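# Carry a limp spare robot arm into an open case

## Task

Move the unpowered spare robot arm (5.7 kg, with joints that swing freely) from its desk into the open case on the other desk. It must finish resting motionless and sitting low enough that the lid could close, though the lid stays open. No part of it may drop freely by more than a few centimetres. The case must finish upright on its desk. Release the arm and move the robot away, and the robot must not fall over or end up tilted.

## Robot and tools

ROBOT. A Rainbow Robotics RB-Y1. It has a two-wheel drive base with two rear casters, a torso that folds at ankle, knee and hip (the leg), two 7-joint arms with parallel grippers, and a pan/tilt head. The base is 0.66 m long and 0.58 m wide, and its front edge sits 0.10 m ahead of the drive axle. A bent leg can poke out past that edge. Each arm is rated for 3 kg and the spare arm weighs 5.7 kg, so plan on using both hands. A heavy load held far in front of the wheels can tip the robot forward, and nothing stops that.

FRAMES. Base frame: origin on the floor between the drive wheels, x forward, y left, z up. The state reports chest (a spine point 0.08 m below the shoulders, x facing where the chest faces), left_hand and right_hand in this frame. A hand point is midway between its finger pads. The fingers point along the hand's -z and close along its x. Printed hand positions drift from the truth, more so at long reach. Odometry is the base frame as it was at the start of the scene. It counts wheel turns, so slip looks like travel. Heading runs from -3.142 to 3.142, positive to the left.

execute_actions. Arguments: "actions", a list holding one action or none, and optionally "cameras" (head_camera, left_wrist_camera, right_wrist_camera or all; leaving it out or giving null means all, and [] means no images). An empty list only returns the state and images. One action may contain:
- "base": exactly one relative move from where the base currently is. {"translate_m": d} is straight travel in metres, forward positive, -3 to 3. {"rotate_rad": d} is a turn in place in radians, left (counter-clockwise from above) positive, -3.2 to 3.2. The base cannot move sideways. A move needing more than 8.667 s is refused.
- "joints": a single dictionary covering both arms, torso and head. Each key is a joint name and each value is an absolute target in radians, or metres for the grippers. Ranges: torso_squat_rad 0 to 1.2 (bigger lowers a level chest); torso_shift_rad -0.3 to 0.6 (hips forward); torso_pitch_rad -0.2 to 1.4 (bow forward); torso_yaw_rad -1.5 to 1.5 (left positive). Shoulder_pitch is -2.356 to 2.356, where 0 hangs down and negative swings forward and up. left_shoulder_roll_rad is 0 to 3.141 (out to the left) and right_shoulder_roll_rad is -3.141 to 0 (out to the right). Shoulder_yaw is -2.094 to 2.094. Elbow is -2.617 to 0.01, where 0 is straight and negative bends forward. Forearm_roll is -3.141 to 3.141. Wrist_pitch is -1.57 to 1.919, where negative tips the hand forward. Hand_roll is -2.705 to 2.705. Yaw and roll signs are the same on both arms. Gripper_m is the pad gap, 0 to 0.1. head_pan_rad is -0.523 to 0.523 relative to the chest, and head_tilt_rad is -0.35 to 1.57, down positive. Joints count as done within ±0.02 rad (grippers ±0.004 m).
- "speeds": lowers the top speed for this action only. translate_m 0.05 to 0.4 m/s, rotate_rad 0.1 to 1.509 rad/s.
- "min_time_s": 0.1 to 8, the shortest duration for each arm and head motion.
Default top speeds: arm joints 1 rad/s (wrist joints 1.5), head 1.5, squat and pitch 0.3, shift 0.15, torso yaw 0.6, grippers 0.1 m/s. A single action is capped at 15 s. Any joint you leave out may keep pushing toward its previous target. An unknown key or an out-of-range value gets the whole call refused, and nothing moves.
Torso combined limits: squat+shift<=1.52; squat-shift+pitch<=1.57; shift+0.5pitch-0.4squat<=0.7; shift+0.3pitch-0.5squat<=0.39. If a command breaks one, the torso stops partway and reports off_target.

RESULT LINES. base_status and joint_status report how each motion ended: done, off_target, contact_stop, time_out, limit_stop_at_<name>, stopped_with_arm, not_followed or limit_stop_at_motor_heat. A stop on one joint halts its whole group (torso, left arm or right arm), and the stopped joints hold where they are. "joint command not followed" with a "cause:" line means the self-collision or arm-to-arm check withheld that arm's targets. limit_stop_at_own_body means a guard stopped the move just short of the body; move the arm or torso away. After a stop, first back off the arms in their own action, then the torso. One exception: if both hands hold one object and the torso contact_stops as soon as it starts with nothing blocking it, send every arm joint its current joint_positions value and then repeat the torso command. on_its_own lists what this call did not command, and "held at" gives the held target. When the leg presses on furniture the robot can slide backward without odometry showing it. The base does not stop when it hits furniture. A gripper holding an object reports off_target, which is expected; command it at least 0.005 m narrower than the object.

OTHER TOOLS. wait(seconds 0 to 10) lets time pass with nothing new commanded and returns the state. zoom_image(camera, region [x0,y0,x1,y1] in pixels, up to 504x504) enlarges part of that camera's latest image. read_manual gives only licence text. finished_scene(scene) ends the current scene, so pass its number. Use it only when the arm is resting in the case, it has been released and the robot has moved clear.

HAZARDS. The arms must never strike or squeeze each other hard; a hard squeeze ends the run. Contact torque reaching a joint's load limit (shoulders 61.6, elbow 31.6, wrist joints 22 N m, held weight included) freezes the robot for 10 s. Holding a load heats the motors: a MOTOR HOT warning comes at 65 °C, and at 80 °C the brakes engage until they cool. After any such stop, resend your targets. The robot keeps holding its last command while the reply is being written. Lower the limp arm gently, keeping every part close to a surface so nothing swings down or drops. Don't bump the case, and avoid hard pushes or slams. Something may occasionally nudge loose objects.

Each tool is called after "Request:" as a command line: name --argument value for each argument, lists and objects as JSON in quotes; but a table of rows of numbers goes row by row, as --pt "numbers of a row", without its own name.

## Session

Request:
execute_actions --actions '[]'

Scene clock: 0.00 s.
base_odometry: x=+0.000 y=+0.000 heading=+0.000 (m, m, rad; odometry frame)
base_status: not commanded
joint_positions: torso_squat_rad=+0.350 torso_shift_rad=+0.001 torso_pitch_rad=+0.002 torso_yaw_rad=+0.001 left_shoulder_pitch_rad=-0.036 left_shoulder_roll_rad=+0.006 left_shoulder_yaw_rad=+0.036 left_elbow_rad=-0.282 left_forearm_roll_rad=-0.014 left_wrist_pitch_rad=-0.019 left_hand_roll_rad=-0.034 left_gripper_m=+0.100 right_shoulder_pitch_rad=-0.025 right_shoulder_roll_rad=-0.003 right_shoulder_yaw_rad=+0.025 right_elbow_rad=-0.214 right_forearm_roll_rad=-0.051 right_wrist_pitch_rad=-0.024 right_hand_roll_rad=-0.047 right_gripper_m=+0.100 head_pan_rad=+0.000 head_tilt_rad=+0.401
joint_status: not commanded
chest: x=-0.2268 y=-0.0001 z=+1.2476 quat_wxyz=(+1.000, +0.000, +0.001, +0.000) (m; base frame)
left_hand: x=-0.0616 y=+0.2276 z=+0.5818 quat_wxyz=(+0.986, +0.008, -0.166, -0.012) (m; base frame)
right_hand: x=-0.1003 y=-0.2188 z=+0.5735 quat_wxyz=(+0.991, +0.006, -0.130, -0.031) (m; base frame)
pictures: head_camera, left_wrist_camera, right_wrist_camera
Images, in order (width x height): head_camera 896x504, left_wrist_camera 644x364, right_wrist_camera 644x364.

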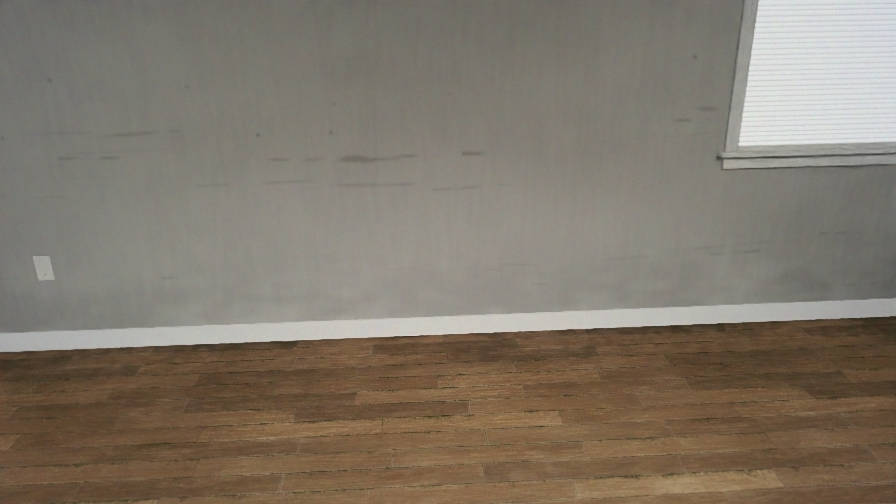

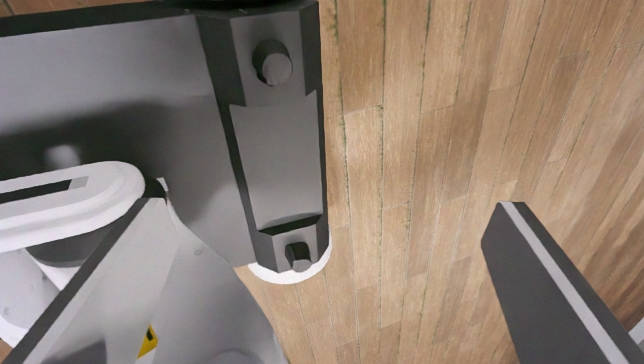

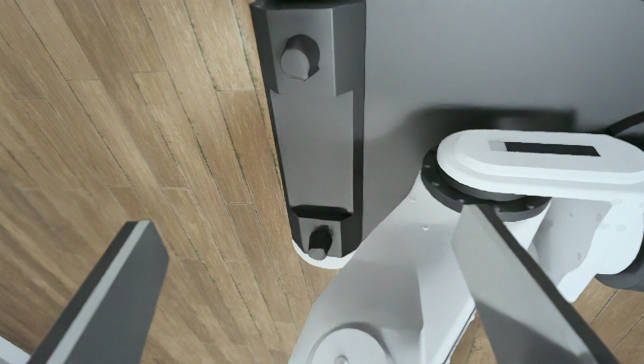

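Request:
execute_actions --actions '[{"joints":{"torso_yaw_rad":1.0,"head_pan_rad":0.5}}]' --cameras '["head_camera"]'

Request:
execute_actions --actions '[{"joints":{"torso_yaw_rad":-1.0,"head_pan_rad":-0.5}}]' --cameras '["head_camera"]'

Scene clock: 5.10 s.
base_odometry: x=+0.000 y=+0.000 heading=+0.000 (m, m, rad; odometry frame)
base_status: not commanded
joint_positions: torso_squat_rad=+0.350 torso_shift_rad=+0.001 torso_pitch_rad=+0.002 torso_yaw_rad=+0.793 left_shoulder_pitch_rad=-0.036 left_shoulder_roll_rad=+0.006 left_shoulder_yaw_rad=+0.036 left_elbow_rad=-0.282 left_forearm_roll_rad=-0.014 left_wrist_pitch_rad=-0.019 left_hand_roll_rad=-0.034 left_gripper_m=+0.100 right_shoulder_pitch_rad=-0.025 right_shoulder_roll_rad=-0.003 right_shoulder_yaw_rad=+0.025 right_elbow_rad=-0.214 right_forearm_roll_rad=-0.051 right_wrist_pitch_rad=-0.024 right_hand_roll_rad=-0.047 right_gripper_m=+0.100 head_pan_rad=+0.500 head_tilt_rad=+0.401
joint_status: torso_yaw_rad limit_stop_at_own_body (moved +0.793 of +0.999); the others done
on_its_own: torso_yaw_rad is held at +0.793, not at your +1.000, since a limit_stop_at_own_body
chest: x=-0.2268 y=-0.0001 z=+1.2476 quat_wxyz=(+0.922, +0.000, +0.001, +0.386) (m; base frame)
left_hand: x=-0.2738 y=+0.2779 z=+0.5820 quat_wxyz=(+0.914, +0.072, -0.149, +0.370) (m; base frame)
right_hand: x=+0.0173 y=-0.0627 z=+0.5733 quat_wxyz=(+0.926, +0.056, -0.117, +0.354) (m; base frame)
pictures: head_camera
Images, in order (width x height): head_camera 896x504.

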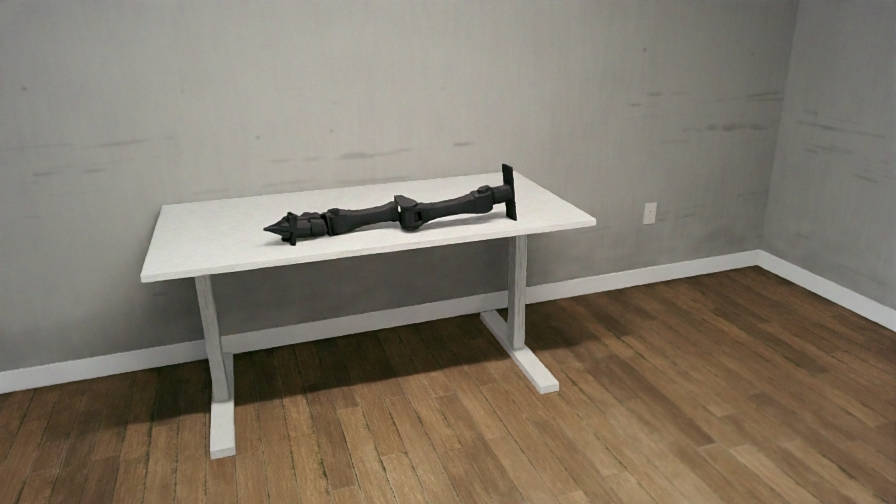

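not run: a stop came earlier in this reply.

Request:
execute_actions --actions '[{"base":{"rotate_rad":1.5}}]' --cameras '["head_camera"]'

Scene clock: 11.10 s.
base_odometry: x=+0.000 y=+0.000 heading=+1.500 (m, m, rad; odometry frame)
base_status: done
joint_positions: torso_squat_rad=+0.350 torso_shift_rad=+0.001 torso_pitch_rad=+0.002 torso_yaw_rad=+0.793 left_shoulder_pitch_rad=-0.036 left_shoulder_roll_rad=+0.006 left_shoulder_yaw_rad=+0.036 left_elbow_rad=-0.282 left_forearm_roll_rad=-0.014 left_wrist_pitch_rad=-0.019 left_hand_roll_rad=-0.034 left_gripper_m=+0.100 right_shoulder_pitch_rad=-0.025 right_shoulder_roll_rad=-0.003 right_shoulder_yaw_rad=+0.025 right_elbow_rad=-0.214 right_forearm_roll_rad=-0.051 right_wrist_pitch_rad=-0.024 right_hand_roll_rad=-0.047 right_gripper_m=+0.100 head_pan_rad=+0.500 head_tilt_rad=+0.401
joint_status: not commanded
on_its_own: torso_yaw_rad is held at +0.793, not at your +1.000, since a limit_stop_at_own_body
chest: x=-0.2268 y=-0.0001 z=+1.2476 quat_wxyz=(+0.922, +0.000, +0.001, +0.386) (m; base frame)
left_hand: x=-0.2737 y=+0.2779 z=+0.5821 quat_wxyz=(+0.914, +0.072, -0.150, +0.370) (m; base frame)
right_hand: x=+0.0172 y=-0.0628 z=+0.5733 quat_wxyz=(+0.926, +0.056, -0.117, +0.354) (m; base frame)
pictures: head_camera
Images, in order (width x height): head_camera 896x504.

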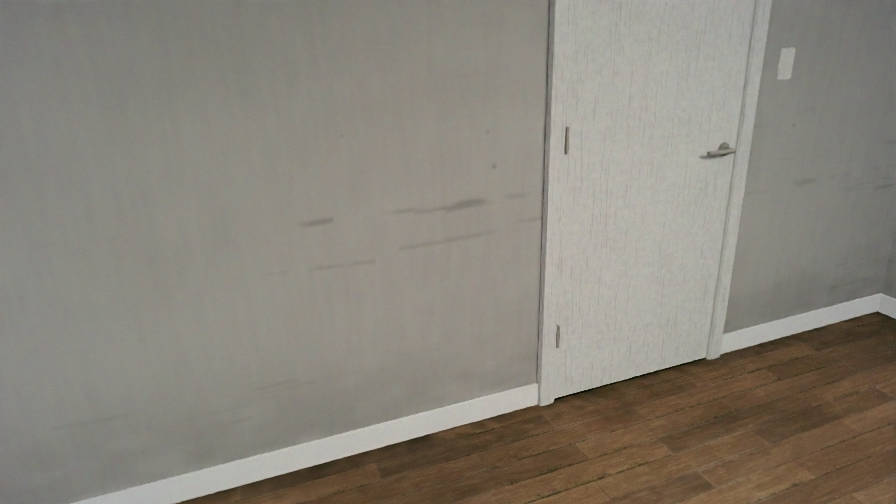

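Request:
execute_actions --actions '[{"base":{"rotate_rad":1.8}}]' --cameras '["head_camera"]'

Scene clock: 17.13 s.
base_odometry: x=+0.000 y=+0.000 heading=-2.984 (m, m, rad; odometry frame)
base_status: done
joint_positions: torso_squat_rad=+0.350 torso_shift_rad=+0.001 torso_pitch_rad=+0.002 torso_yaw_rad=+0.793 left_shoulder_pitch_rad=-0.036 left_shoulder_roll_rad=+0.006 left_shoulder_yaw_rad=+0.036 left_elbow_rad=-0.282 left_forearm_roll_rad=-0.014 left_wrist_pitch_rad=-0.019 left_hand_roll_rad=-0.034 left_gripper_m=+0.100 right_shoulder_pitch_rad=-0.025 right_shoulder_roll_rad=-0.003 right_shoulder_yaw_rad=+0.025 right_elbow_rad=-0.214 right_forearm_roll_rad=-0.051 right_wrist_pitch_rad=-0.024 right_hand_roll_rad=-0.047 right_gripper_m=+0.100 head_pan_rad=+0.500 head_tilt_rad=+0.401
joint_status: not commanded
on_its_own: torso_yaw_rad is held at +0.793, not at your +1.000, since a limit_stop_at_own_body
chest: x=-0.2268 y=-0.0001 z=+1.2476 quat_wxyz=(+0.922, +0.000, +0.001, +0.386) (m; base frame)
left_hand: x=-0.2737 y=+0.2779 z=+0.5821 quat_wxyz=(+0.914, +0.072, -0.150, +0.370) (m; base frame)
right_hand: x=+0.0172 y=-0.0628 z=+0.5733 quat_wxyz=(+0.926, +0.056, -0.117, +0.354) (m; base frame)
pictures: head_camera
Images, in order (width x height): head_camera 896x504.

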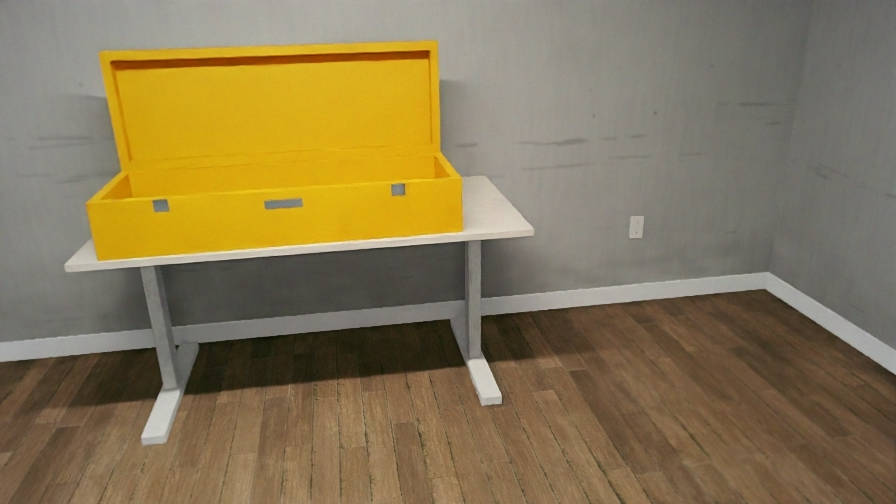

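Request:
execute_actions --actions '[{"base":{"rotate_rad":-1.67},"joints":{"torso_yaw_rad":0,"head_pan_rad":0}}]' --cameras '["head_camera"]'

Scene clock: 30.17 s.
base_odometry: x=+0.000 y=+0.000 heading=+1.630 (m, m, rad; odometry frame)
base_status: done
joint_positions: torso_squat_rad=+0.350 torso_shift_rad=+0.001 torso_pitch_rad=+0.001 torso_yaw_rad=+0.000 left_shoulder_pitch_rad=-0.036 left_shoulder_roll_rad=+0.006 left_shoulder_yaw_rad=+0.036 left_elbow_rad=-0.282 left_forearm_roll_rad=-0.014 left_wrist_pitch_rad=-0.019 left_hand_roll_rad=-0.034 left_gripper_m=+0.100 right_shoulder_pitch_rad=-0.025 right_shoulder_roll_rad=-0.003 right_shoulder_yaw_rad=+0.025 right_elbow_rad=-0.214 right_forearm_roll_rad=-0.051 right_wrist_pitch_rad=-0.024 right_hand_roll_rad=-0.047 right_gripper_m=+0.100 head_pan_rad=+0.000 head_tilt_rad=+0.401
joint_status: all done
chest: x=-0.2269 y=-0.0001 z=+1.2476 quat_wxyz=(+1.000, +0.000, +0.001, +0.000) (m; base frame)
left_hand: x=-0.0615 y=+0.2275 z=+0.5818 quat_wxyz=(+0.986, +0.008, -0.166, -0.012) (m; base frame)
right_hand: x=-0.1006 y=-0.2188 z=+0.5735 quat_wxyz=(+0.991, +0.006, -0.130, -0.031) (m; base frame)
pictures: head_camera
Images, in order (width x height): head_camera 896x504.

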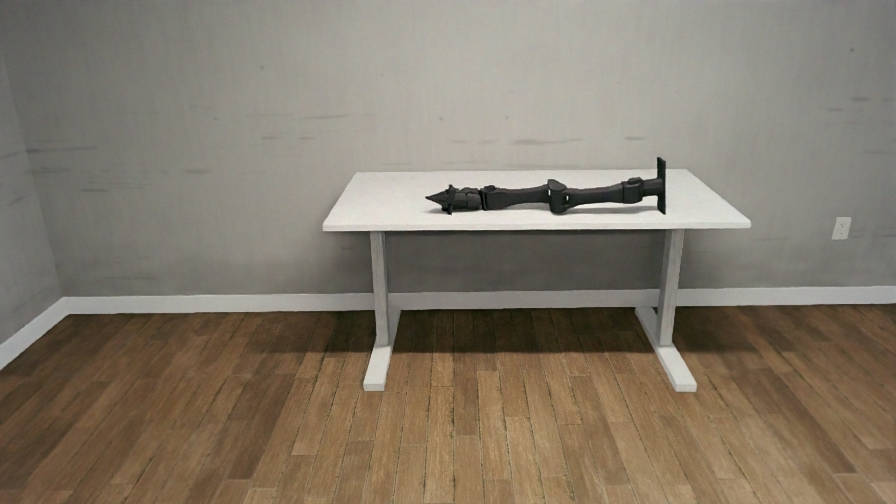

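Request:
execute_actions --actions '[{"base":{"rotate_rad":-0.32}}]' --cameras '[]'

Request:
execute_actions --actions '[{"base":{"translate_m":1.3},"joints":{"head_tilt_rad":0.7}}]' --cameras '[]'

Request:
execute_actions --actions '[{"base":{"rotate_rad":0.31}}]' --cameras '["head_camera"]'

Scene clock: 45.13 s.
base_odometry: x=+0.000 y=+0.000 heading=+1.310 (m, m, rad; odometry frame)
base_status: done
joint_positions: torso_squat_rad=+0.350 torso_shift_rad=+0.001 torso_pitch_rad=+0.002 torso_yaw_rad=+0.000 left_shoulder_pitch_rad=-0.036 left_shoulder_roll_rad=+0.006 left_shoulder_yaw_rad=+0.036 left_elbow_rad=-0.282 left_forearm_roll_rad=-0.014 left_wrist_pitch_rad=-0.019 left_hand_roll_rad=-0.034 left_gripper_m=+0.100 right_shoulder_pitch_rad=-0.025 right_shoulder_roll_rad=-0.003 right_shoulder_yaw_rad=+0.025 right_elbow_rad=-0.214 right_forearm_roll_rad=-0.051 right_wrist_pitch_rad=-0.024 right_hand_roll_rad=-0.047 right_gripper_m=+0.100 head_pan_rad=+0.000 head_tilt_rad=+0.401
joint_status: not commanded
chest: x=-0.2268 y=-0.0001 z=+1.2476 quat_wxyz=(+1.000, +0.000, +0.001, +0.000) (m; base frame)
left_hand: x=-0.0615 y=+0.2275 z=+0.5818 quat_wxyz=(+0.986, +0.008, -0.166, -0.012) (m; base frame)
right_hand: x=-0.1006 y=-0.2188 z=+0.5735 quat_wxyz=(+0.991, +0.006, -0.130, -0.031) (m; base frame)
pictures: none
No camera images: the call's "cameras" was empty. Leave "cameras" out to get every camera's image.

Scene clock: 49.83 s.
base_odometry: x=+0.336 y=+1.256 heading=+1.309 (m, m, rad; odometry frame)
base_status: done
joint_positions: torso_squat_rad=+0.350 torso_shift_rad=+0.001 torso_pitch_rad=+0.002 torso_yaw_rad=+0.000 left_shoulder_pitch_rad=-0.036 left_shoulder_roll_rad=+0.006 left_shoulder_yaw_rad=+0.036 left_elbow_rad=-0.282 left_forearm_roll_rad=-0.014 left_wrist_pitch_rad=-0.019 left_hand_roll_rad=-0.034 left_gripper_m=+0.100 right_shoulder_pitch_rad=-0.025 right_shoulder_roll_rad=-0.003 right_shoulder_yaw_rad=+0.025 right_elbow_rad=-0.214 right_forearm_roll_rad=-0.051 right_wrist_pitch_rad=-0.024 right_hand_roll_rad=-0.047 right_gripper_m=+0.100 head_pan_rad=+0.000 head_tilt_rad=+0.700
joint_status: all done
chest: x=-0.2268 y=-0.0001 z=+1.2476 quat_wxyz=(+1.000, +0.000, +0.001, +0.000) (m; base frame)
left_hand: x=-0.0614 y=+0.2275 z=+0.5818 quat_wxyz=(+0.986, +0.008, -0.166, -0.012) (m; base frame)
right_hand: x=-0.1004 y=-0.2188 z=+0.5735 quat_wxyz=(+0.991, +0.006, -0.130, -0.031) (m; base frame)
pictures: none
No camera images: the call's "cameras" was empty. Leave "cameras" out to get every camera's image.

Scene clock: 51.87 s.
base_odometry: x=+0.336 y=+1.255 heading=+1.619 (m, m, rad; odometry frame)
base_status: done
joint_positions: torso_squat_rad=+0.350 torso_shift_rad=+0.001 torso_pitch_rad=+0.002 torso_yaw_rad=+0.000 left_shoulder_pitch_rad=-0.036 left_shoulder_roll_rad=+0.006 left_shoulder_yaw_rad=+0.036 left_elbow_rad=-0.282 left_forearm_roll_rad=-0.014 left_wrist_pitch_rad=-0.019 left_hand_roll_rad=-0.034 left_gripper_m=+0.100 right_shoulder_pitch_rad=-0.025 right_shoulder_roll_rad=-0.003 right_shoulder_yaw_rad=+0.025 right_elbow_rad=-0.214 right_forearm_roll_rad=-0.051 right_wrist_pitch_rad=-0.024 right_hand_roll_rad=-0.047 right_gripper_m=+0.100 head_pan_rad=+0.000 head_tilt_rad=+0.700
joint_status: not commanded
chest: x=-0.2268 y=-0.0001 z=+1.2476 quat_wxyz=(+1.000, +0.000, +0.001, +0.000) (m; base frame)
left_hand: x=-0.0614 y=+0.2275 z=+0.5818 quat_wxyz=(+0.986, +0.008, -0.166, -0.012) (m; base frame)
right_hand: x=-0.1004 y=-0.2188 z=+0.5735 quat_wxyz=(+0.991, +0.006, -0.130, -0.031) (m; base frame)
pictures: head_camera
Images, in order (width x height): head_camera 896x504.

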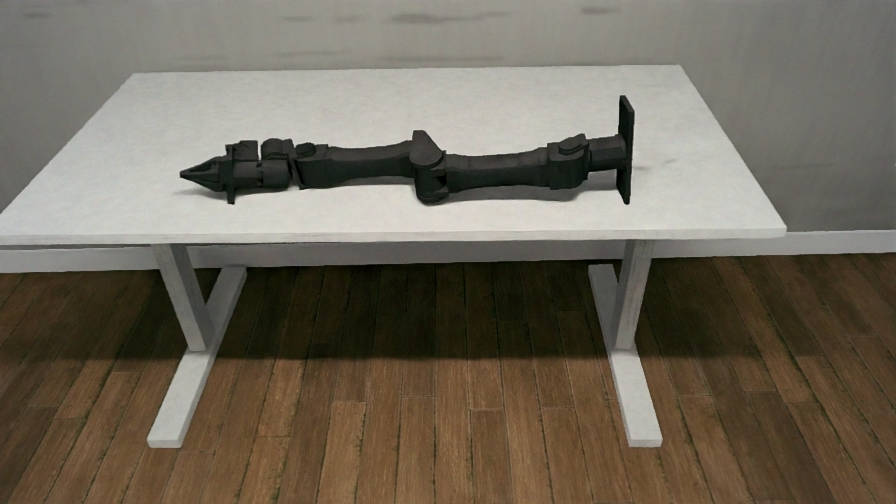

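Request:
zoom_image --camera "head_camera" --region '[165, 80, 665, 220]'

Region (165, 80, 665, 220) of head_camera's 896x504 image, scaled by 1.008, with more detail than that image has; it fills the top 141 rows of this view, and the rest is white.

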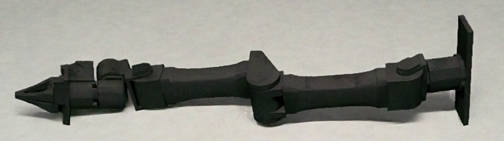

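Request:
zoom_image --camera "head_camera" --region '[480, 80, 680, 220]'

Request:
zoom_image --camera "head_camera" --region '[170, 110, 370, 220]'

Region (480, 80, 680, 220) of head_camera's 896x504 image, scaled by 2.520, with more detail than that image has; it fills the top 353 rows of this view, and the rest is white.

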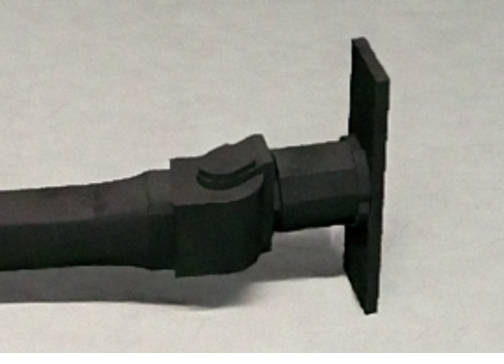

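Region (170, 110, 370, 220) of head_camera's 896x504 image, scaled by 2.520, with more detail than that image has; it fills the top 277 rows of this view, and the rest is white.

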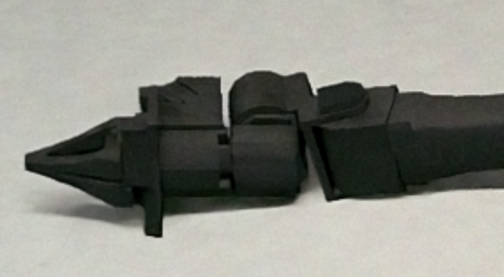

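Request:
execute_actions --actions '[{"base":{"rotate_rad":0.11},"joints":{"torso_pitch_rad":0.3,"head_tilt_rad":0.75,"left_shoulder_pitch_rad":-0.884,"left_shoulder_roll_rad":1.144,"left_shoulder_yaw_rad":-0.537,"left_elbow_rad":-1.677,"left_forearm_roll_rad":1.243,"left_wrist_pitch_rad":1.633,"left_hand_roll_rad":0.607,"right_shoulder_pitch_rad":-0.971,"right_shoulder_roll_rad":-1.215,"right_shoulder_yaw_rad":0.505,"right_elbow_rad":-1.72,"right_forearm_roll_rad":-1.35,"right_wrist_pitch_rad":1.729,"right_hand_roll_rad":-0.64}}]' --cameras '[]'

Request:
execute_actions --actions '[{"base":{"translate_m":0.73}}]' --cameras '[]'

Request:
execute_actions --actions '[{"base":{"rotate_rad":-0.11}}]'

Scene clock: 116.40 s.
base_odometry: x=+0.336 y=+1.255 heading=+1.729 (m, m, rad; odometry frame)
base_status: done
joint_positions: torso_squat_rad=+0.350 torso_shift_rad=+0.001 torso_pitch_rad=+0.300 torso_yaw_rad=+0.000 left_shoulder_pitch_rad=-0.884 left_shoulder_roll_rad=+1.144 left_shoulder_yaw_rad=-0.536 left_elbow_rad=-1.677 left_forearm_roll_rad=+1.243 left_wrist_pitch_rad=+1.633 left_hand_roll_rad=+0.607 left_gripper_m=+0.100 right_shoulder_pitch_rad=-0.971 right_shoulder_roll_rad=-1.214 right_shoulder_yaw_rad=+0.505 right_elbow_rad=-1.720 right_forearm_roll_rad=-1.350 right_wrist_pitch_rad=+1.729 right_hand_roll_rad=-0.640 right_gripper_m=+0.100 head_pan_rad=+0.000 head_tilt_rad=+0.750
joint_status: all done
chest: x=-0.1359 y=-0.0001 z=+1.2338 quat_wxyz=(+0.989, +0.000, +0.149, +0.000) (m; base frame)
left_hand: x=+0.2708 y=+0.3102 z=+0.9966 quat_wxyz=(+1.000, +0.000, +0.000, +0.000) (m; base frame)
right_hand: x=+0.2708 y=-0.3098 z=+1.0517 quat_wxyz=(+1.000, +0.000, +0.000, +0.001) (m; base frame)
pictures: none
No camera images: the call's "cameras" was empty. Leave "cameras" out to get every camera's image.

Scene clock: 119.70 s.
base_odometry: x=+0.221 y=+1.976 heading=+1.729 (m, m, rad; odometry frame)
base_status: done
joint_positions: torso_squat_rad=+0.350 torso_shift_rad=+0.001 torso_pitch_rad=+0.300 torso_yaw_rad=+0.000 left_shoulder_pitch_rad=-0.884 left_shoulder_roll_rad=+1.144 left_shoulder_yaw_rad=-0.537 left_elbow_rad=-1.677 left_forearm_roll_rad=+1.243 left_wrist_pitch_rad=+1.633 left_hand_roll_rad=+0.607 left_gripper_m=+0.100 right_shoulder_pitch_rad=-0.971 right_shoulder_roll_rad=-1.215 right_shoulder_yaw_rad=+0.505 right_elbow_rad=-1.720 right_forearm_roll_rad=-1.350 right_wrist_pitch_rad=+1.729 right_hand_roll_rad=-0.640 right_gripper_m=+0.100 head_pan_rad=+0.000 head_tilt_rad=+0.750
joint_status: not commanded
chest: x=-0.1358 y=-0.0001 z=+1.2338 quat_wxyz=(+0.989, +0.000, +0.149, +0.000) (m; base frame)
left_hand: x=+0.2708 y=+0.3102 z=+0.9965 quat_wxyz=(+1.000, +0.000, +0.000, +0.000) (m; base frame)
right_hand: x=+0.2708 y=-0.3099 z=+1.0515 quat_wxyz=(+1.000, +0.000, +0.000, +0.001) (m; base frame)
pictures: none
No camera images: the call's "cameras" was empty. Leave "cameras" out to get every camera's image.

Scene clock: 120.97 s.
base_odometry: x=+0.221 y=+1.976 heading=+1.620 (m, m, rad; odometry frame)
base_status: done
joint_positions: torso_squat_rad=+0.350 torso_shift_rad=+0.001 torso_pitch_rad=+0.300 torso_yaw_rad=+0.000 left_shoulder_pitch_rad=-0.884 left_shoulder_roll_rad=+1.144 left_shoulder_yaw_rad=-0.537 left_elbow_rad=-1.677 left_forearm_roll_rad=+1.243 left_wrist_pitch_rad=+1.633 left_hand_roll_rad=+0.607 left_gripper_m=+0.100 right_shoulder_pitch_rad=-0.971 right_shoulder_roll_rad=-1.215 right_shoulder_yaw_rad=+0.505 right_elbow_rad=-1.720 right_forearm_roll_rad=-1.350 right_wrist_pitch_rad=+1.729 right_hand_roll_rad=-0.640 right_gripper_m=+0.100 head_pan_rad=+0.000 head_tilt_rad=+0.750
joint_status: not commanded
chest: x=-0.1358 y=-0.0001 z=+1.2338 quat_wxyz=(+0.989, +0.000, +0.149, +0.000) (m; base frame)
left_hand: x=+0.2708 y=+0.3102 z=+0.9965 quat_wxyz=(+1.000, +0.000, +0.000, +0.000) (m; base frame)
right_hand: x=+0.2708 y=-0.3099 z=+1.0515 quat_wxyz=(+1.000, +0.000, +0.000, +0.001) (m; base frame)
pictures: head_camera, left_wrist_camera, right_wrist_camera
Images, in order (width x height): head_camera 896x504, left_wrist_camera 644x364, right_wrist_camera 644x364.

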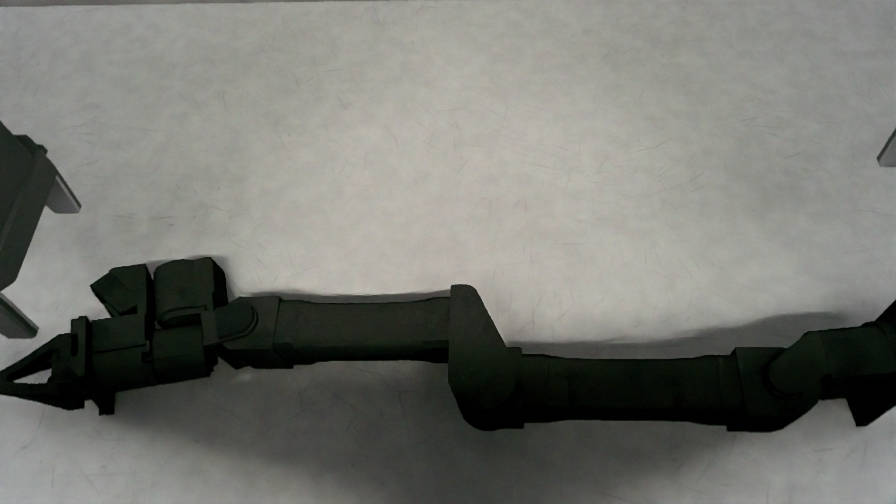

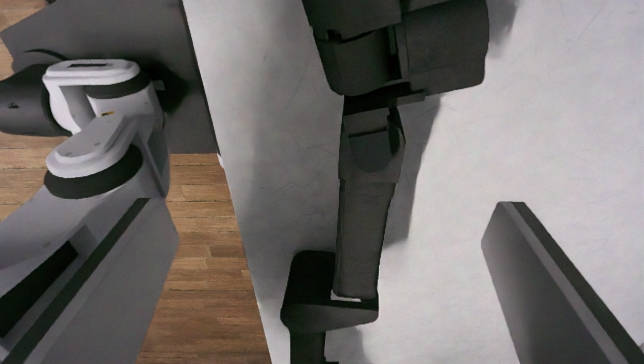

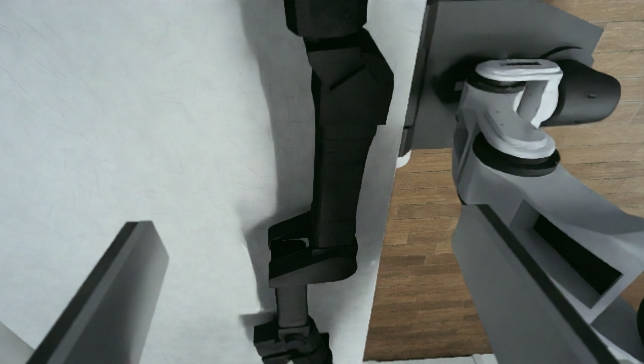

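Request:
zoom_image --camera "head_camera" --region '[0, 240, 300, 430]'

Region (0, 240, 300, 430) of head_camera's 896x504 image, scaled by 1.680, with more detail than that image has; it fills the top 319 rows of this view, and the rest is white.

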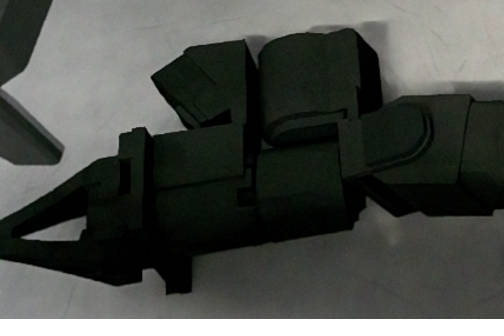

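Request:
execute_actions --actions '[{"joints":{"torso_squat_rad":0.72,"left_shoulder_pitch_rad":-0.878,"left_shoulder_roll_rad":1.25,"left_shoulder_yaw_rad":-0.416,"left_elbow_rad":-1.652,"left_forearm_roll_rad":1.337,"left_wrist_pitch_rad":1.714,"left_hand_roll_rad":0.66,"right_shoulder_pitch_rad":-1.031,"right_shoulder_roll_rad":-1.137,"right_shoulder_yaw_rad":0.625,"right_elbow_rad":-1.896,"right_forearm_roll_rad":-1.33,"right_wrist_pitch_rad":1.725,"right_hand_roll_rad":-0.904,"head_pan_rad":0.3}}]'

Scene clock: 159.33 s.
base_odometry: x=+0.221 y=+1.976 heading=+1.620 (m, m, rad; odometry frame)
base_status: not commanded
joint_positions: torso_squat_rad=+0.720 torso_shift_rad=+0.001 torso_pitch_rad=+0.300 torso_yaw_rad=+0.000 left_shoulder_pitch_rad=-0.878 left_shoulder_roll_rad=+1.250 left_shoulder_yaw_rad=-0.416 left_elbow_rad=-1.652 left_forearm_roll_rad=+1.337 left_wrist_pitch_rad=+1.714 left_hand_roll_rad=+0.660 left_gripper_m=+0.100 right_shoulder_pitch_rad=-1.031 right_shoulder_roll_rad=-1.137 right_shoulder_yaw_rad=+0.625 right_elbow_rad=-1.896 right_forearm_roll_rad=-1.330 right_wrist_pitch_rad=+1.725 right_hand_roll_rad=-0.904 right_gripper_m=+0.100 head_pan_rad=+0.300 head_tilt_rad=+0.750
joint_status: all done
chest: x=-0.1360 y=-0.0001 z=+1.1024 quat_wxyz=(+0.989, +0.000, +0.149, +0.000) (m; base frame)
left_hand: x=+0.2705 y=+0.3518 z=+0.9150 quat_wxyz=(+0.997, +0.000, +0.000, +0.079) (m; base frame)
right_hand: x=+0.2458 y=-0.2400 z=+0.9072 quat_wxyz=(+1.000, +0.000, +0.000, +0.000) (m; base frame)
pictures: head_camera, left_wrist_camera, right_wrist_camera
Images, in order (width x height): head_camera 896x504, left_wrist_camera 644x364, right_wrist_camera 644x364.

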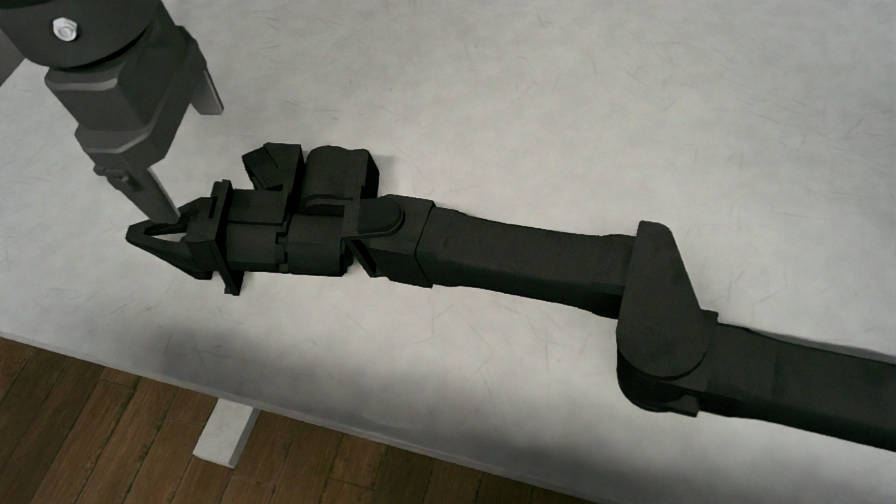

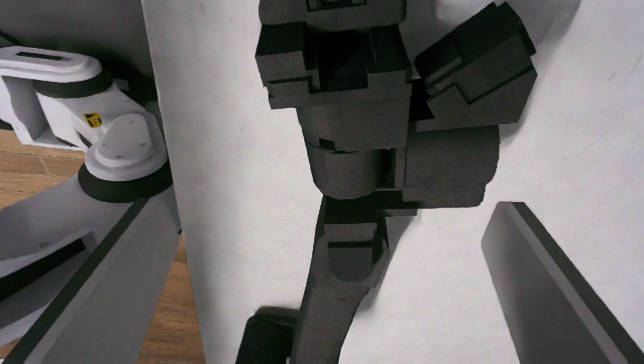

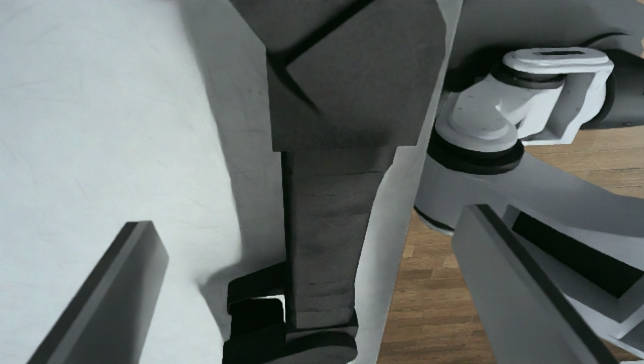

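Request:
execute_actions --actions '[{"joints":{"torso_squat_rad":0.8,"right_shoulder_pitch_rad":-1.051,"right_shoulder_roll_rad":-1.111,"right_shoulder_yaw_rad":0.665,"right_elbow_rad":-1.96,"right_forearm_roll_rad":-1.323,"right_wrist_pitch_rad":1.724,"right_hand_roll_rad":-0.997}}]'

Scene clock: 168.97 s.
base_odometry: x=+0.221 y=+1.976 heading=+1.620 (m, m, rad; odometry frame)
base_status: not commanded
joint_positions: torso_squat_rad=+0.800 torso_shift_rad=+0.001 torso_pitch_rad=+0.300 torso_yaw_rad=+0.000 left_shoulder_pitch_rad=-0.878 left_shoulder_roll_rad=+1.250 left_shoulder_yaw_rad=-0.416 left_elbow_rad=-1.652 left_forearm_roll_rad=+1.337 left_wrist_pitch_rad=+1.714 left_hand_roll_rad=+0.660 left_gripper_m=+0.100 right_shoulder_pitch_rad=-1.051 right_shoulder_roll_rad=-1.111 right_shoulder_yaw_rad=+0.665 right_elbow_rad=-1.960 right_forearm_roll_rad=-1.323 right_wrist_pitch_rad=+1.724 right_hand_roll_rad=-0.997 right_gripper_m=+0.100 head_pan_rad=+0.300 head_tilt_rad=+0.750
joint_status: all done
chest: x=-0.1360 y=-0.0001 z=+1.0638 quat_wxyz=(+0.989, +0.000, +0.149, +0.000) (m; base frame)
left_hand: x=+0.2705 y=+0.3518 z=+0.8764 quat_wxyz=(+0.997, -0.001, +0.000, +0.079) (m; base frame)
right_hand: x=+0.2337 y=-0.2174 z=+0.8658 quat_wxyz=(+1.000, +0.001, -0.001, +0.000) (m; base frame)
pictures: head_camera, left_wrist_camera, right_wrist_camera
Images, in order (width x height): head_camera 896x504, left_wrist_camera 644x364, right_wrist_camera 644x364.

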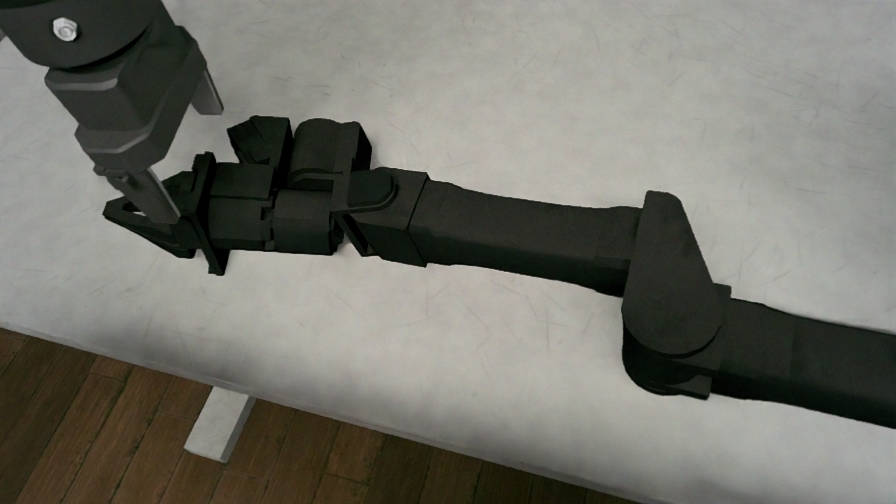

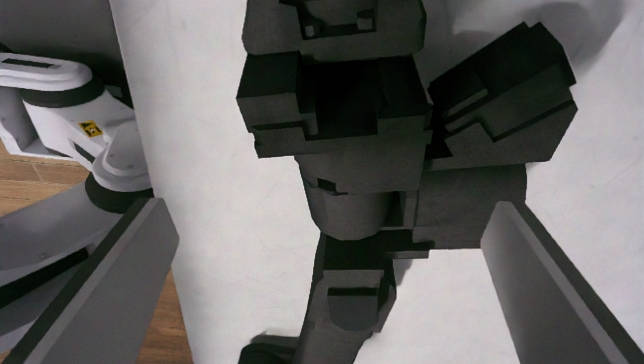

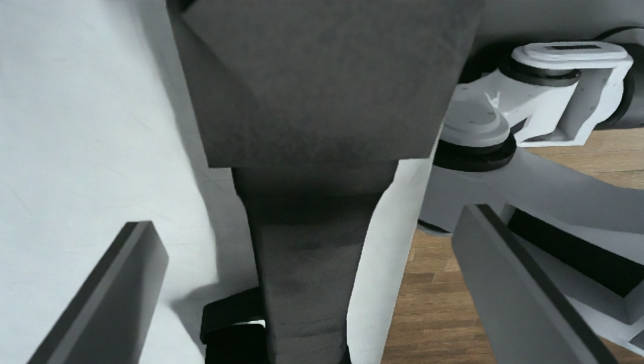

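Request:
execute_actions --actions '[{"joints":{"torso_squat_rad":0.84}}]'

Scene clock: 177.47 s.
base_odometry: x=+0.221 y=+1.976 heading=+1.620 (m, m, rad; odometry frame)
base_status: not commanded
joint_positions: torso_squat_rad=+0.840 torso_shift_rad=+0.001 torso_pitch_rad=+0.300 torso_yaw_rad=+0.000 left_shoulder_pitch_rad=-0.878 left_shoulder_roll_rad=+1.250 left_shoulder_yaw_rad=-0.416 left_elbow_rad=-1.652 left_forearm_roll_rad=+1.337 left_wrist_pitch_rad=+1.714 left_hand_roll_rad=+0.660 left_gripper_m=+0.100 right_shoulder_pitch_rad=-1.051 right_shoulder_roll_rad=-1.111 right_shoulder_yaw_rad=+0.665 right_elbow_rad=-1.960 right_forearm_roll_rad=-1.323 right_wrist_pitch_rad=+1.724 right_hand_roll_rad=-0.997 right_gripper_m=+0.100 head_pan_rad=+0.300 head_tilt_rad=+0.750
joint_status: all done
chest: x=-0.1361 y=+0.0000 z=+1.0433 quat_wxyz=(+0.989, +0.000, +0.149, +0.000) (m; base frame)
left_hand: x=+0.2704 y=+0.3518 z=+0.8559 quat_wxyz=(+0.997, -0.001, +0.000, +0.079) (m; base frame)
right_hand: x=+0.2337 y=-0.2173 z=+0.8454 quat_wxyz=(+1.000, +0.001, -0.001, +0.000) (m; base frame)
pictures: head_camera, left_wrist_camera, right_wrist_camera
Images, in order (width x height): head_camera 896x504, left_wrist_camera 644x364, right_wrist_camera 644x364.

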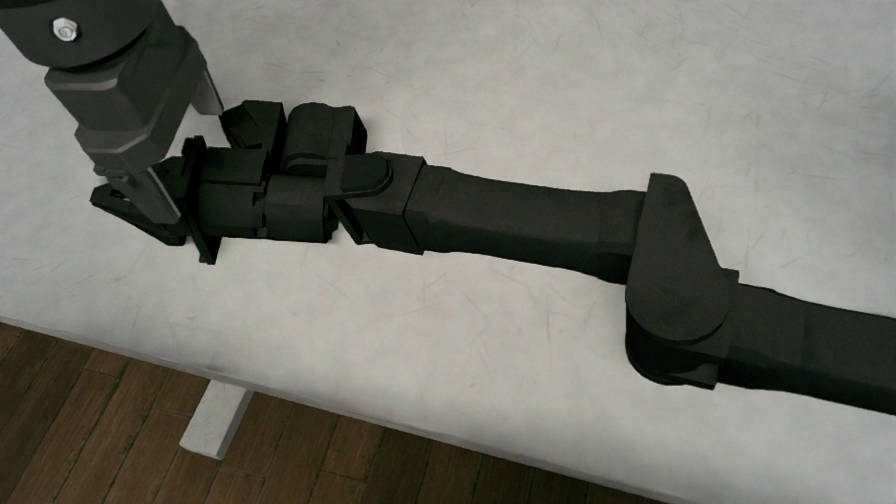

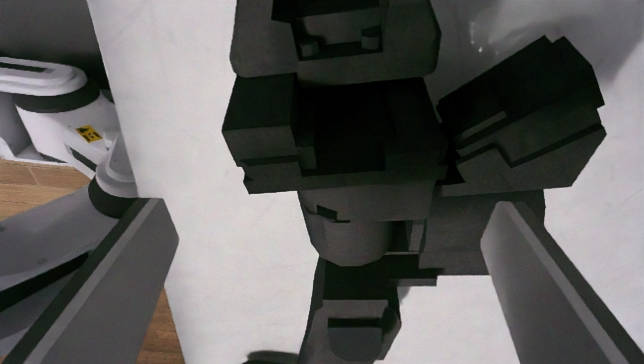

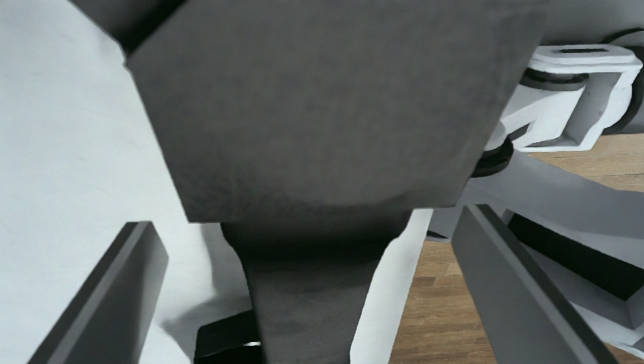

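Request:
execute_actions --actions '[{"joints":{"left_shoulder_pitch_rad":-0.834,"left_shoulder_roll_rad":1.267,"left_shoulder_yaw_rad":-0.373,"left_elbow_rad":-1.62,"left_forearm_roll_rad":1.331,"left_wrist_pitch_rad":1.707,"left_hand_roll_rad":0.594,"right_shoulder_pitch_rad":-1.06,"right_shoulder_roll_rad":-1.099,"right_shoulder_yaw_rad":0.683,"right_elbow_rad":-1.987,"right_forearm_roll_rad":-1.32,"right_wrist_pitch_rad":1.724,"right_hand_roll_rad":-1.037}}]' --cameras '[]'

Request:
execute_actions --actions '[{"joints":{"torso_squat_rad":0.885,"left_shoulder_pitch_rad":-0.807,"left_shoulder_roll_rad":1.245,"left_shoulder_yaw_rad":-0.383,"left_elbow_rad":-1.607,"left_forearm_roll_rad":1.298,"left_wrist_pitch_rad":1.677,"left_hand_roll_rad":0.584}}]'

Scene clock: 188.07 s.
base_odometry: x=+0.221 y=+1.976 heading=+1.620 (m, m, rad; odometry frame)
base_status: not commanded
joint_positions: torso_squat_rad=+0.840 torso_shift_rad=+0.001 torso_pitch_rad=+0.300 torso_yaw_rad=+0.000 left_shoulder_pitch_rad=-0.834 left_shoulder_roll_rad=+1.267 left_shoulder_yaw_rad=-0.373 left_elbow_rad=-1.620 left_forearm_roll_rad=+1.331 left_wrist_pitch_rad=+1.707 left_hand_roll_rad=+0.594 left_gripper_m=+0.100 right_shoulder_pitch_rad=-1.060 right_shoulder_roll_rad=-1.099 right_shoulder_yaw_rad=+0.683 right_elbow_rad=-1.987 right_forearm_roll_rad=-1.320 right_wrist_pitch_rad=+1.724 right_hand_roll_rad=-1.037 right_gripper_m=+0.100 head_pan_rad=+0.300 head_tilt_rad=+0.750
joint_status: all done
chest: x=-0.1361 y=+0.0000 z=+1.0433 quat_wxyz=(+0.989, +0.000, +0.149, +0.000) (m; base frame)
left_hand: x=+0.2690 y=+0.3724 z=+0.8543 quat_wxyz=(+0.997, +0.001, +0.000, +0.078) (m; base frame)
right_hand: x=+0.2279 y=-0.2077 z=+0.8441 quat_wxyz=(+1.000, +0.002, -0.001, +0.001) (m; base frame)
pictures: none
No camera images: the call's "cameras" was empty. Leave "cameras" out to get every camera's image.

Scene clock: 188.90 s.
base_odometry: x=+0.221 y=+1.976 heading=+1.620 (m, m, rad; odometry frame)
base_status: not commanded
joint_positions: torso_squat_rad=+0.885 torso_shift_rad=+0.001 torso_pitch_rad=+0.300 torso_yaw_rad=+0.000 left_shoulder_pitch_rad=-0.807 left_shoulder_roll_rad=+1.245 left_shoulder_yaw_rad=-0.383 left_elbow_rad=-1.607 left_forearm_roll_rad=+1.298 left_wrist_pitch_rad=+1.677 left_hand_roll_rad=+0.584 left_gripper_m=+0.100 right_shoulder_pitch_rad=-1.060 right_shoulder_roll_rad=-1.099 right_shoulder_yaw_rad=+0.683 right_elbow_rad=-1.987 right_forearm_roll_rad=-1.320 right_wrist_pitch_rad=+1.724 right_hand_roll_rad=-1.037 right_gripper_m=+0.100 head_pan_rad=+0.300 head_tilt_rad=+0.750
joint_status: all done
chest: x=-0.1361 y=+0.0000 z=+1.0194 quat_wxyz=(+0.989, +0.000, +0.149, +0.000) (m; base frame)
left_hand: x=+0.2684 y=+0.3747 z=+0.8127 quat_wxyz=(+0.997, +0.003, +0.000, +0.079) (m; base frame)
right_hand: x=+0.2278 y=-0.2077 z=+0.8202 quat_wxyz=(+1.000, +0.002, -0.001, +0.001) (m; base frame)
pictures: head_camera, left_wrist_camera, right_wrist_camera
Images, in order (width x height): head_camera 896x504, left_wrist_camera 644x364, right_wrist_camera 644x364.

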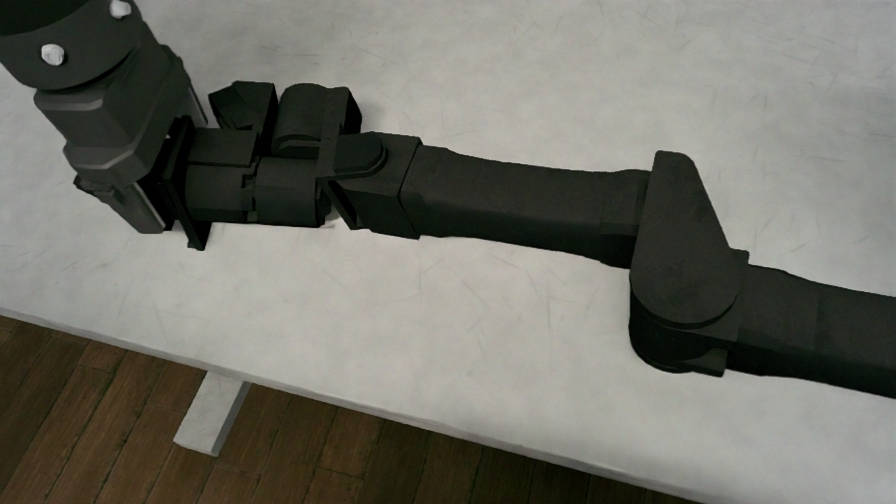

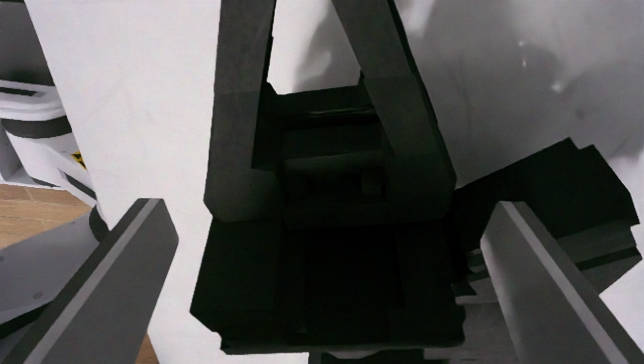

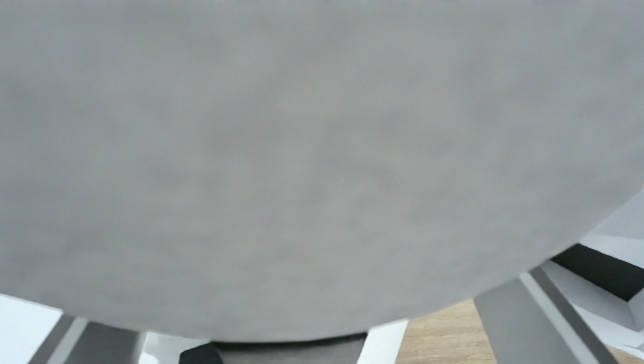

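Request:
zoom_image --camera "head_camera" --region '[60, 70, 300, 260]'

Region (60, 70, 300, 260) of head_camera's 896x504 image, scaled by 2.100, with more detail than that image has; it fills the top 399 rows of this view, and the rest is white.

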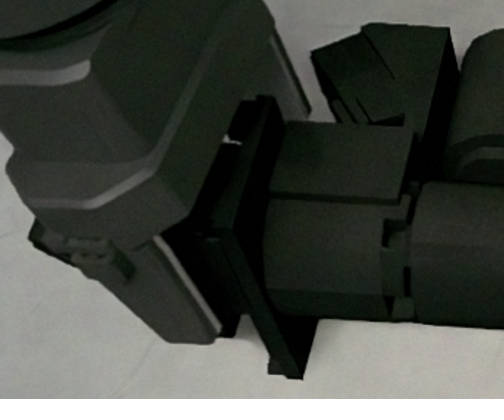

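Request:
execute_actions --actions '[{"joints":{"left_gripper_m":0.08,"left_shoulder_pitch_rad":-0.806,"left_shoulder_roll_rad":1.222,"left_shoulder_yaw_rad":-0.407,"left_elbow_rad":-1.611,"left_forearm_roll_rad":1.277,"left_wrist_pitch_rad":1.659,"left_hand_roll_rad":0.703},"min_time_s":1}]' --cameras '["head_camera","left_wrist_camera"]'

Request:
zoom_image --camera "head_camera" --region '[60, 70, 300, 260]'

Scene clock: 201.60 s.
base_odometry: x=+0.221 y=+1.976 heading=+1.620 (m, m, rad; odometry frame)
base_status: not commanded
joint_positions: torso_squat_rad=+0.885 torso_shift_rad=+0.001 torso_pitch_rad=+0.300 torso_yaw_rad=+0.000 left_shoulder_pitch_rad=-0.806 left_shoulder_roll_rad=+1.222 left_shoulder_yaw_rad=-0.406 left_elbow_rad=-1.611 left_forearm_roll_rad=+1.277 left_wrist_pitch_rad=+1.659 left_hand_roll_rad=+0.703 left_gripper_m=+0.080 right_shoulder_pitch_rad=-1.060 right_shoulder_roll_rad=-1.099 right_shoulder_yaw_rad=+0.683 right_elbow_rad=-1.987 right_forearm_roll_rad=-1.320 right_wrist_pitch_rad=+1.724 right_hand_roll_rad=-1.037 right_gripper_m=+0.100 head_pan_rad=+0.300 head_tilt_rad=+0.750
joint_status: all done
chest: x=-0.1361 y=+0.0000 z=+1.0194 quat_wxyz=(+0.989, +0.000, +0.149, +0.000) (m; base frame)
left_hand: x=+0.2688 y=+0.3673 z=+0.8010 quat_wxyz=(+0.992, +0.004, +0.001, +0.129) (m; base frame)
right_hand: x=+0.2278 y=-0.2077 z=+0.8202 quat_wxyz=(+1.000, +0.002, -0.001, +0.001) (m; base frame)
pictures: head_camera, left_wrist_camera
Images, in order (width x height): head_camera 896x504, left_wrist_camera 644x364.

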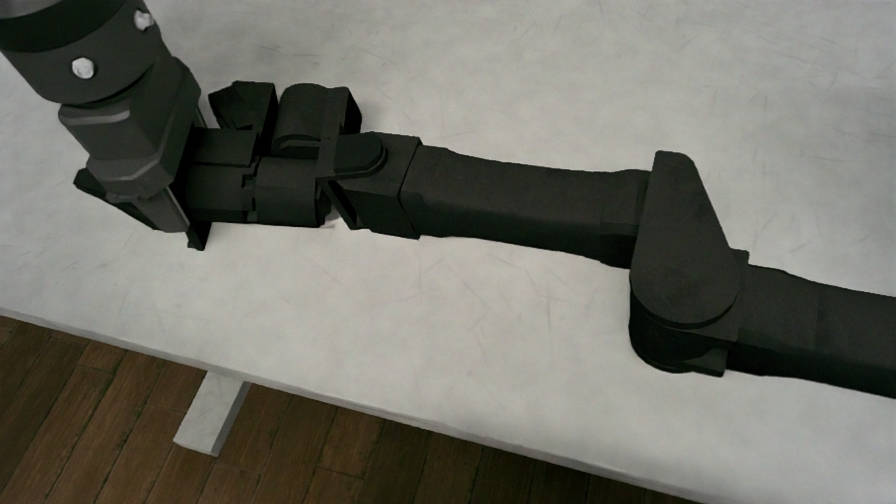

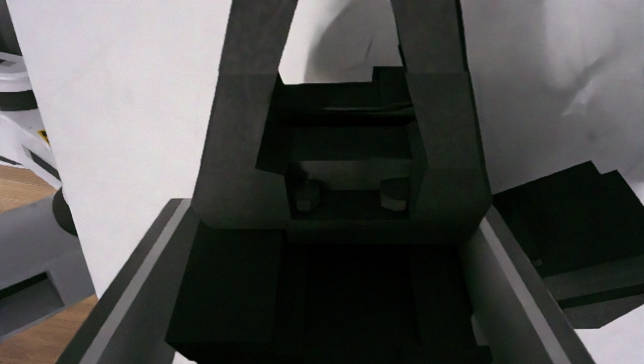

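Region (60, 70, 300, 260) of head_camera's 896x504 image, scaled by 2.100, with more detail than that image has; it fills the top 399 rows of this view, and the rest is white.

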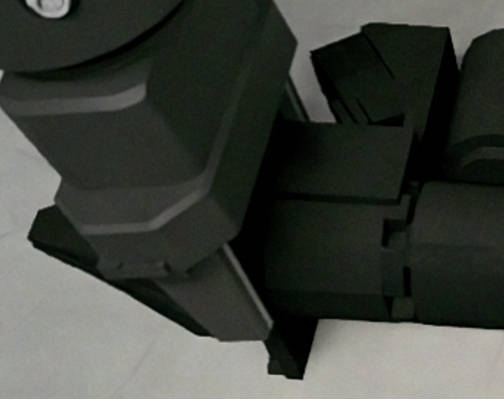

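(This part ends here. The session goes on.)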